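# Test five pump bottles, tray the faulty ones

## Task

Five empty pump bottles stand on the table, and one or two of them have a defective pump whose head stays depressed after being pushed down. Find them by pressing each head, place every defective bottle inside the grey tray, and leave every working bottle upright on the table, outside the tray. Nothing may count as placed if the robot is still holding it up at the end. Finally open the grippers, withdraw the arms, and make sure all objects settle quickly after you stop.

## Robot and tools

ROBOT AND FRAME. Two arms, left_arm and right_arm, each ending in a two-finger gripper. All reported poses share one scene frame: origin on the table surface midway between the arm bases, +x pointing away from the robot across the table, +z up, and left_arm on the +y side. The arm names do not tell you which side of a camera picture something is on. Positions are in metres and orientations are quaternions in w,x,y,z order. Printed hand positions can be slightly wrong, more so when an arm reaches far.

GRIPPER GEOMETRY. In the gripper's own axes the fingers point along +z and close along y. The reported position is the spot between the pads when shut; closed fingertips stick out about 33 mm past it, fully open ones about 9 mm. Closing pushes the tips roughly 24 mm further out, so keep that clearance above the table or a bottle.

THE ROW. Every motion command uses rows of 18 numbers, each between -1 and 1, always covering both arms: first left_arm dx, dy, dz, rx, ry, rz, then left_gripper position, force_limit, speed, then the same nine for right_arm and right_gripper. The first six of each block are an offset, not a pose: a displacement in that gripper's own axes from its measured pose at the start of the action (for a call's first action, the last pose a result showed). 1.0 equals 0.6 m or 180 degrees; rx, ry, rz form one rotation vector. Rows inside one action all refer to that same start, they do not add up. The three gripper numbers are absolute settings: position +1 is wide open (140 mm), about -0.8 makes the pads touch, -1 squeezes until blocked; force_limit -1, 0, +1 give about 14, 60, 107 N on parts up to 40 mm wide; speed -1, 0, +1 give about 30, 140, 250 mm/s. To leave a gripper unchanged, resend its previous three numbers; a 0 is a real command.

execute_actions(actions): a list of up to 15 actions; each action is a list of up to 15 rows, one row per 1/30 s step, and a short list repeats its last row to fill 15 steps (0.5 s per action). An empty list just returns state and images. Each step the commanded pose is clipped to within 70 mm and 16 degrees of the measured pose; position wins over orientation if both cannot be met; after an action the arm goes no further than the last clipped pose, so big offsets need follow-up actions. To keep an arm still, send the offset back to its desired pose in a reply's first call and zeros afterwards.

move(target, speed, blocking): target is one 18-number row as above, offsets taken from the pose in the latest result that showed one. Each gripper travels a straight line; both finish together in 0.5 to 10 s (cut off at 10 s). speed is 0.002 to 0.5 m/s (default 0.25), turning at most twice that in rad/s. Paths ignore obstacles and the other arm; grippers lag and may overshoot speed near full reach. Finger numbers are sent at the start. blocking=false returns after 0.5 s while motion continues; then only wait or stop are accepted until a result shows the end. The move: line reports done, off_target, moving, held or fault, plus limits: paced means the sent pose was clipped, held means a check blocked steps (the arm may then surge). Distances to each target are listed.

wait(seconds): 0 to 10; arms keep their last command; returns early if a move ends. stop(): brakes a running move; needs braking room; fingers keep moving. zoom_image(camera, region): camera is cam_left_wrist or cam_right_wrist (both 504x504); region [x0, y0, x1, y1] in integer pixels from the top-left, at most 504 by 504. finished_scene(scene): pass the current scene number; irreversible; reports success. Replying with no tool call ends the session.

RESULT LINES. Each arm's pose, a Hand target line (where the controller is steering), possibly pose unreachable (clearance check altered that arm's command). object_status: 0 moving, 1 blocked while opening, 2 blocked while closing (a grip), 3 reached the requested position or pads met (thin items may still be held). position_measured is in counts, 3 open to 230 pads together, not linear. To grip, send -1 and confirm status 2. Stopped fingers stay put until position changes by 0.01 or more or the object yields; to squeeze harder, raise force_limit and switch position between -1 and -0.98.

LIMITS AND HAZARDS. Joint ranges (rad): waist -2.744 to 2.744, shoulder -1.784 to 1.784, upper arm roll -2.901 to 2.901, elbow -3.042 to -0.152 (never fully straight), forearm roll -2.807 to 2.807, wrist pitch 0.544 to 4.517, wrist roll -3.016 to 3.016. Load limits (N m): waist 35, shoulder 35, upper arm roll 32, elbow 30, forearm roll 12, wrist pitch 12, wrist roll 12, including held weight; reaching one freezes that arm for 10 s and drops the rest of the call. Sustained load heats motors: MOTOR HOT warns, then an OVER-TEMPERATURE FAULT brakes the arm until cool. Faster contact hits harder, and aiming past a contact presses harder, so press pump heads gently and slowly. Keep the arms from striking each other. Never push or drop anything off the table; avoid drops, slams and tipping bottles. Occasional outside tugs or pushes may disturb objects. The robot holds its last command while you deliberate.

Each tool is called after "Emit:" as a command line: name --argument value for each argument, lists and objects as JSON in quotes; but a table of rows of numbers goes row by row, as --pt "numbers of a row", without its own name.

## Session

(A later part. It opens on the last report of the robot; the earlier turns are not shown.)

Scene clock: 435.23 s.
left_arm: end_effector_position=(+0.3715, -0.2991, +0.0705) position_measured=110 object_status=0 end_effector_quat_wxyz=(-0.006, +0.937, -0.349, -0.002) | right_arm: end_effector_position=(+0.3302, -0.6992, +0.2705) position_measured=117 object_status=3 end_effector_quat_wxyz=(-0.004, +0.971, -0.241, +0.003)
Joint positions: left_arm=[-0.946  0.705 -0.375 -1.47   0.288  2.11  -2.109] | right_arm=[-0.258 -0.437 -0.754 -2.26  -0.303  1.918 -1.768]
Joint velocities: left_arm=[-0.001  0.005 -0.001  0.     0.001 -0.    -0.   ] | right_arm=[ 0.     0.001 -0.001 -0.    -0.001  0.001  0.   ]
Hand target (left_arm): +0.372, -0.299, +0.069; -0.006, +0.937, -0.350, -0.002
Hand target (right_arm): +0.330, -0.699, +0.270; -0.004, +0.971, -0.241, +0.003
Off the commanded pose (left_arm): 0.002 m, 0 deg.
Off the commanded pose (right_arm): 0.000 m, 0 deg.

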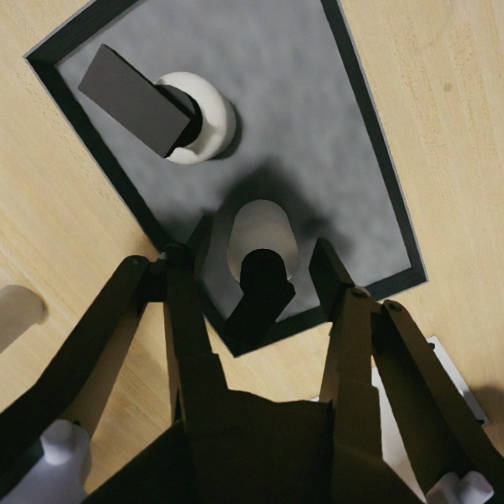

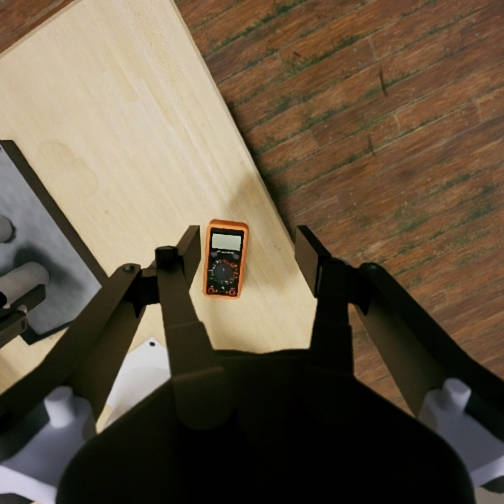

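Emit:
move --target '[-0.1,0,-0.35,0,0,0,0.15,-0.2,0.4, 0,0,0,0,0,0,0.1,-0.2,0]' --speed 0.3

Scene clock: 439.00 s.
left_arm: end_effector_position=(+0.3240, -0.2614, +0.2808) position_measured=110 object_status=3 end_effector_quat_wxyz=(-0.003, +0.938, -0.347, +0.001) | right_arm: end_effector_position=(+0.3302, -0.6992, +0.2705) position_measured=117 object_status=3 end_effector_quat_wxyz=(-0.004, +0.971, -0.241, +0.003)
Joint positions: left_arm=[-0.902  0.348 -0.453 -1.48   0.159  1.789 -2.088] | right_arm=[-0.258 -0.437 -0.754 -2.26  -0.303  1.918 -1.768]
Joint velocities: left_arm=[ 0.    -0.    -0.    -0.001  0.    -0.01   0.004] | right_arm=[-0.001 -0.001  0.001 -0.001 -0.002  0.     0.   ]
Hand target (left_arm): +0.323, -0.259, +0.279; -0.005, +0.937, -0.349, -0.003
Hand target (right_arm): +0.330, -0.699, +0.270; -0.004, +0.971, -0.241, +0.003
Off the commanded pose (left_arm): 0.002 m, 1 deg.
Off the commanded pose (right_arm): 0.000 m, 0 deg.
move: done

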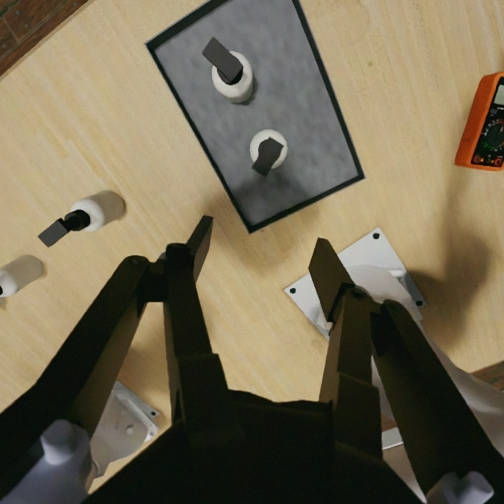

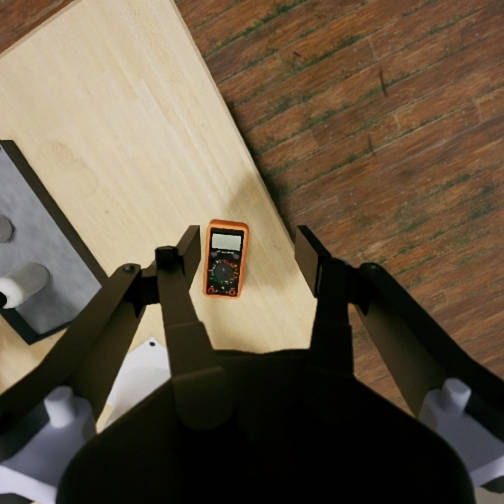

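Emit:
zoom_image --camera "cam_left_wrist" --region '[0, 170, 150, 340]'

Emit:
zoom_image --camera "cam_right_wrist" --region '[0, 200, 110, 350]'

Region (0, 170, 150, 340) of cam_left_wrist's 504x504 image, scaled by 2.965, with more detail than that image has; it fills the left 445 columns of this view, and the rest is white.

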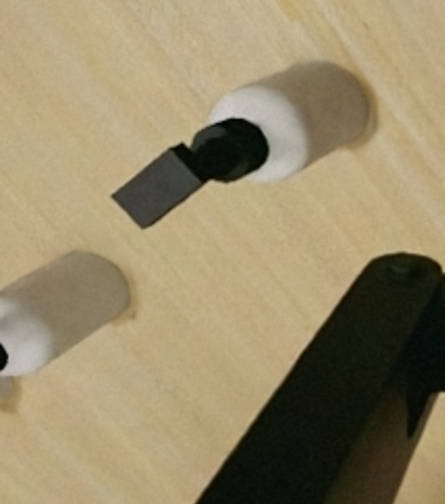

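Region (0, 200, 110, 350) of cam_right_wrist's 504x504 image, scaled by 3.360, with more detail than that image has; it fills the left 370 columns of this view, and the rest is white.

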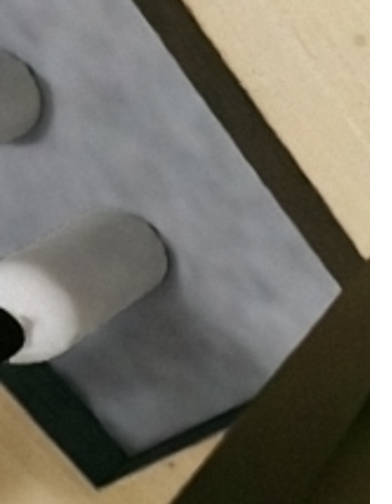

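Emit:
finished_scene --scene 2

The scene is finished: the task was done.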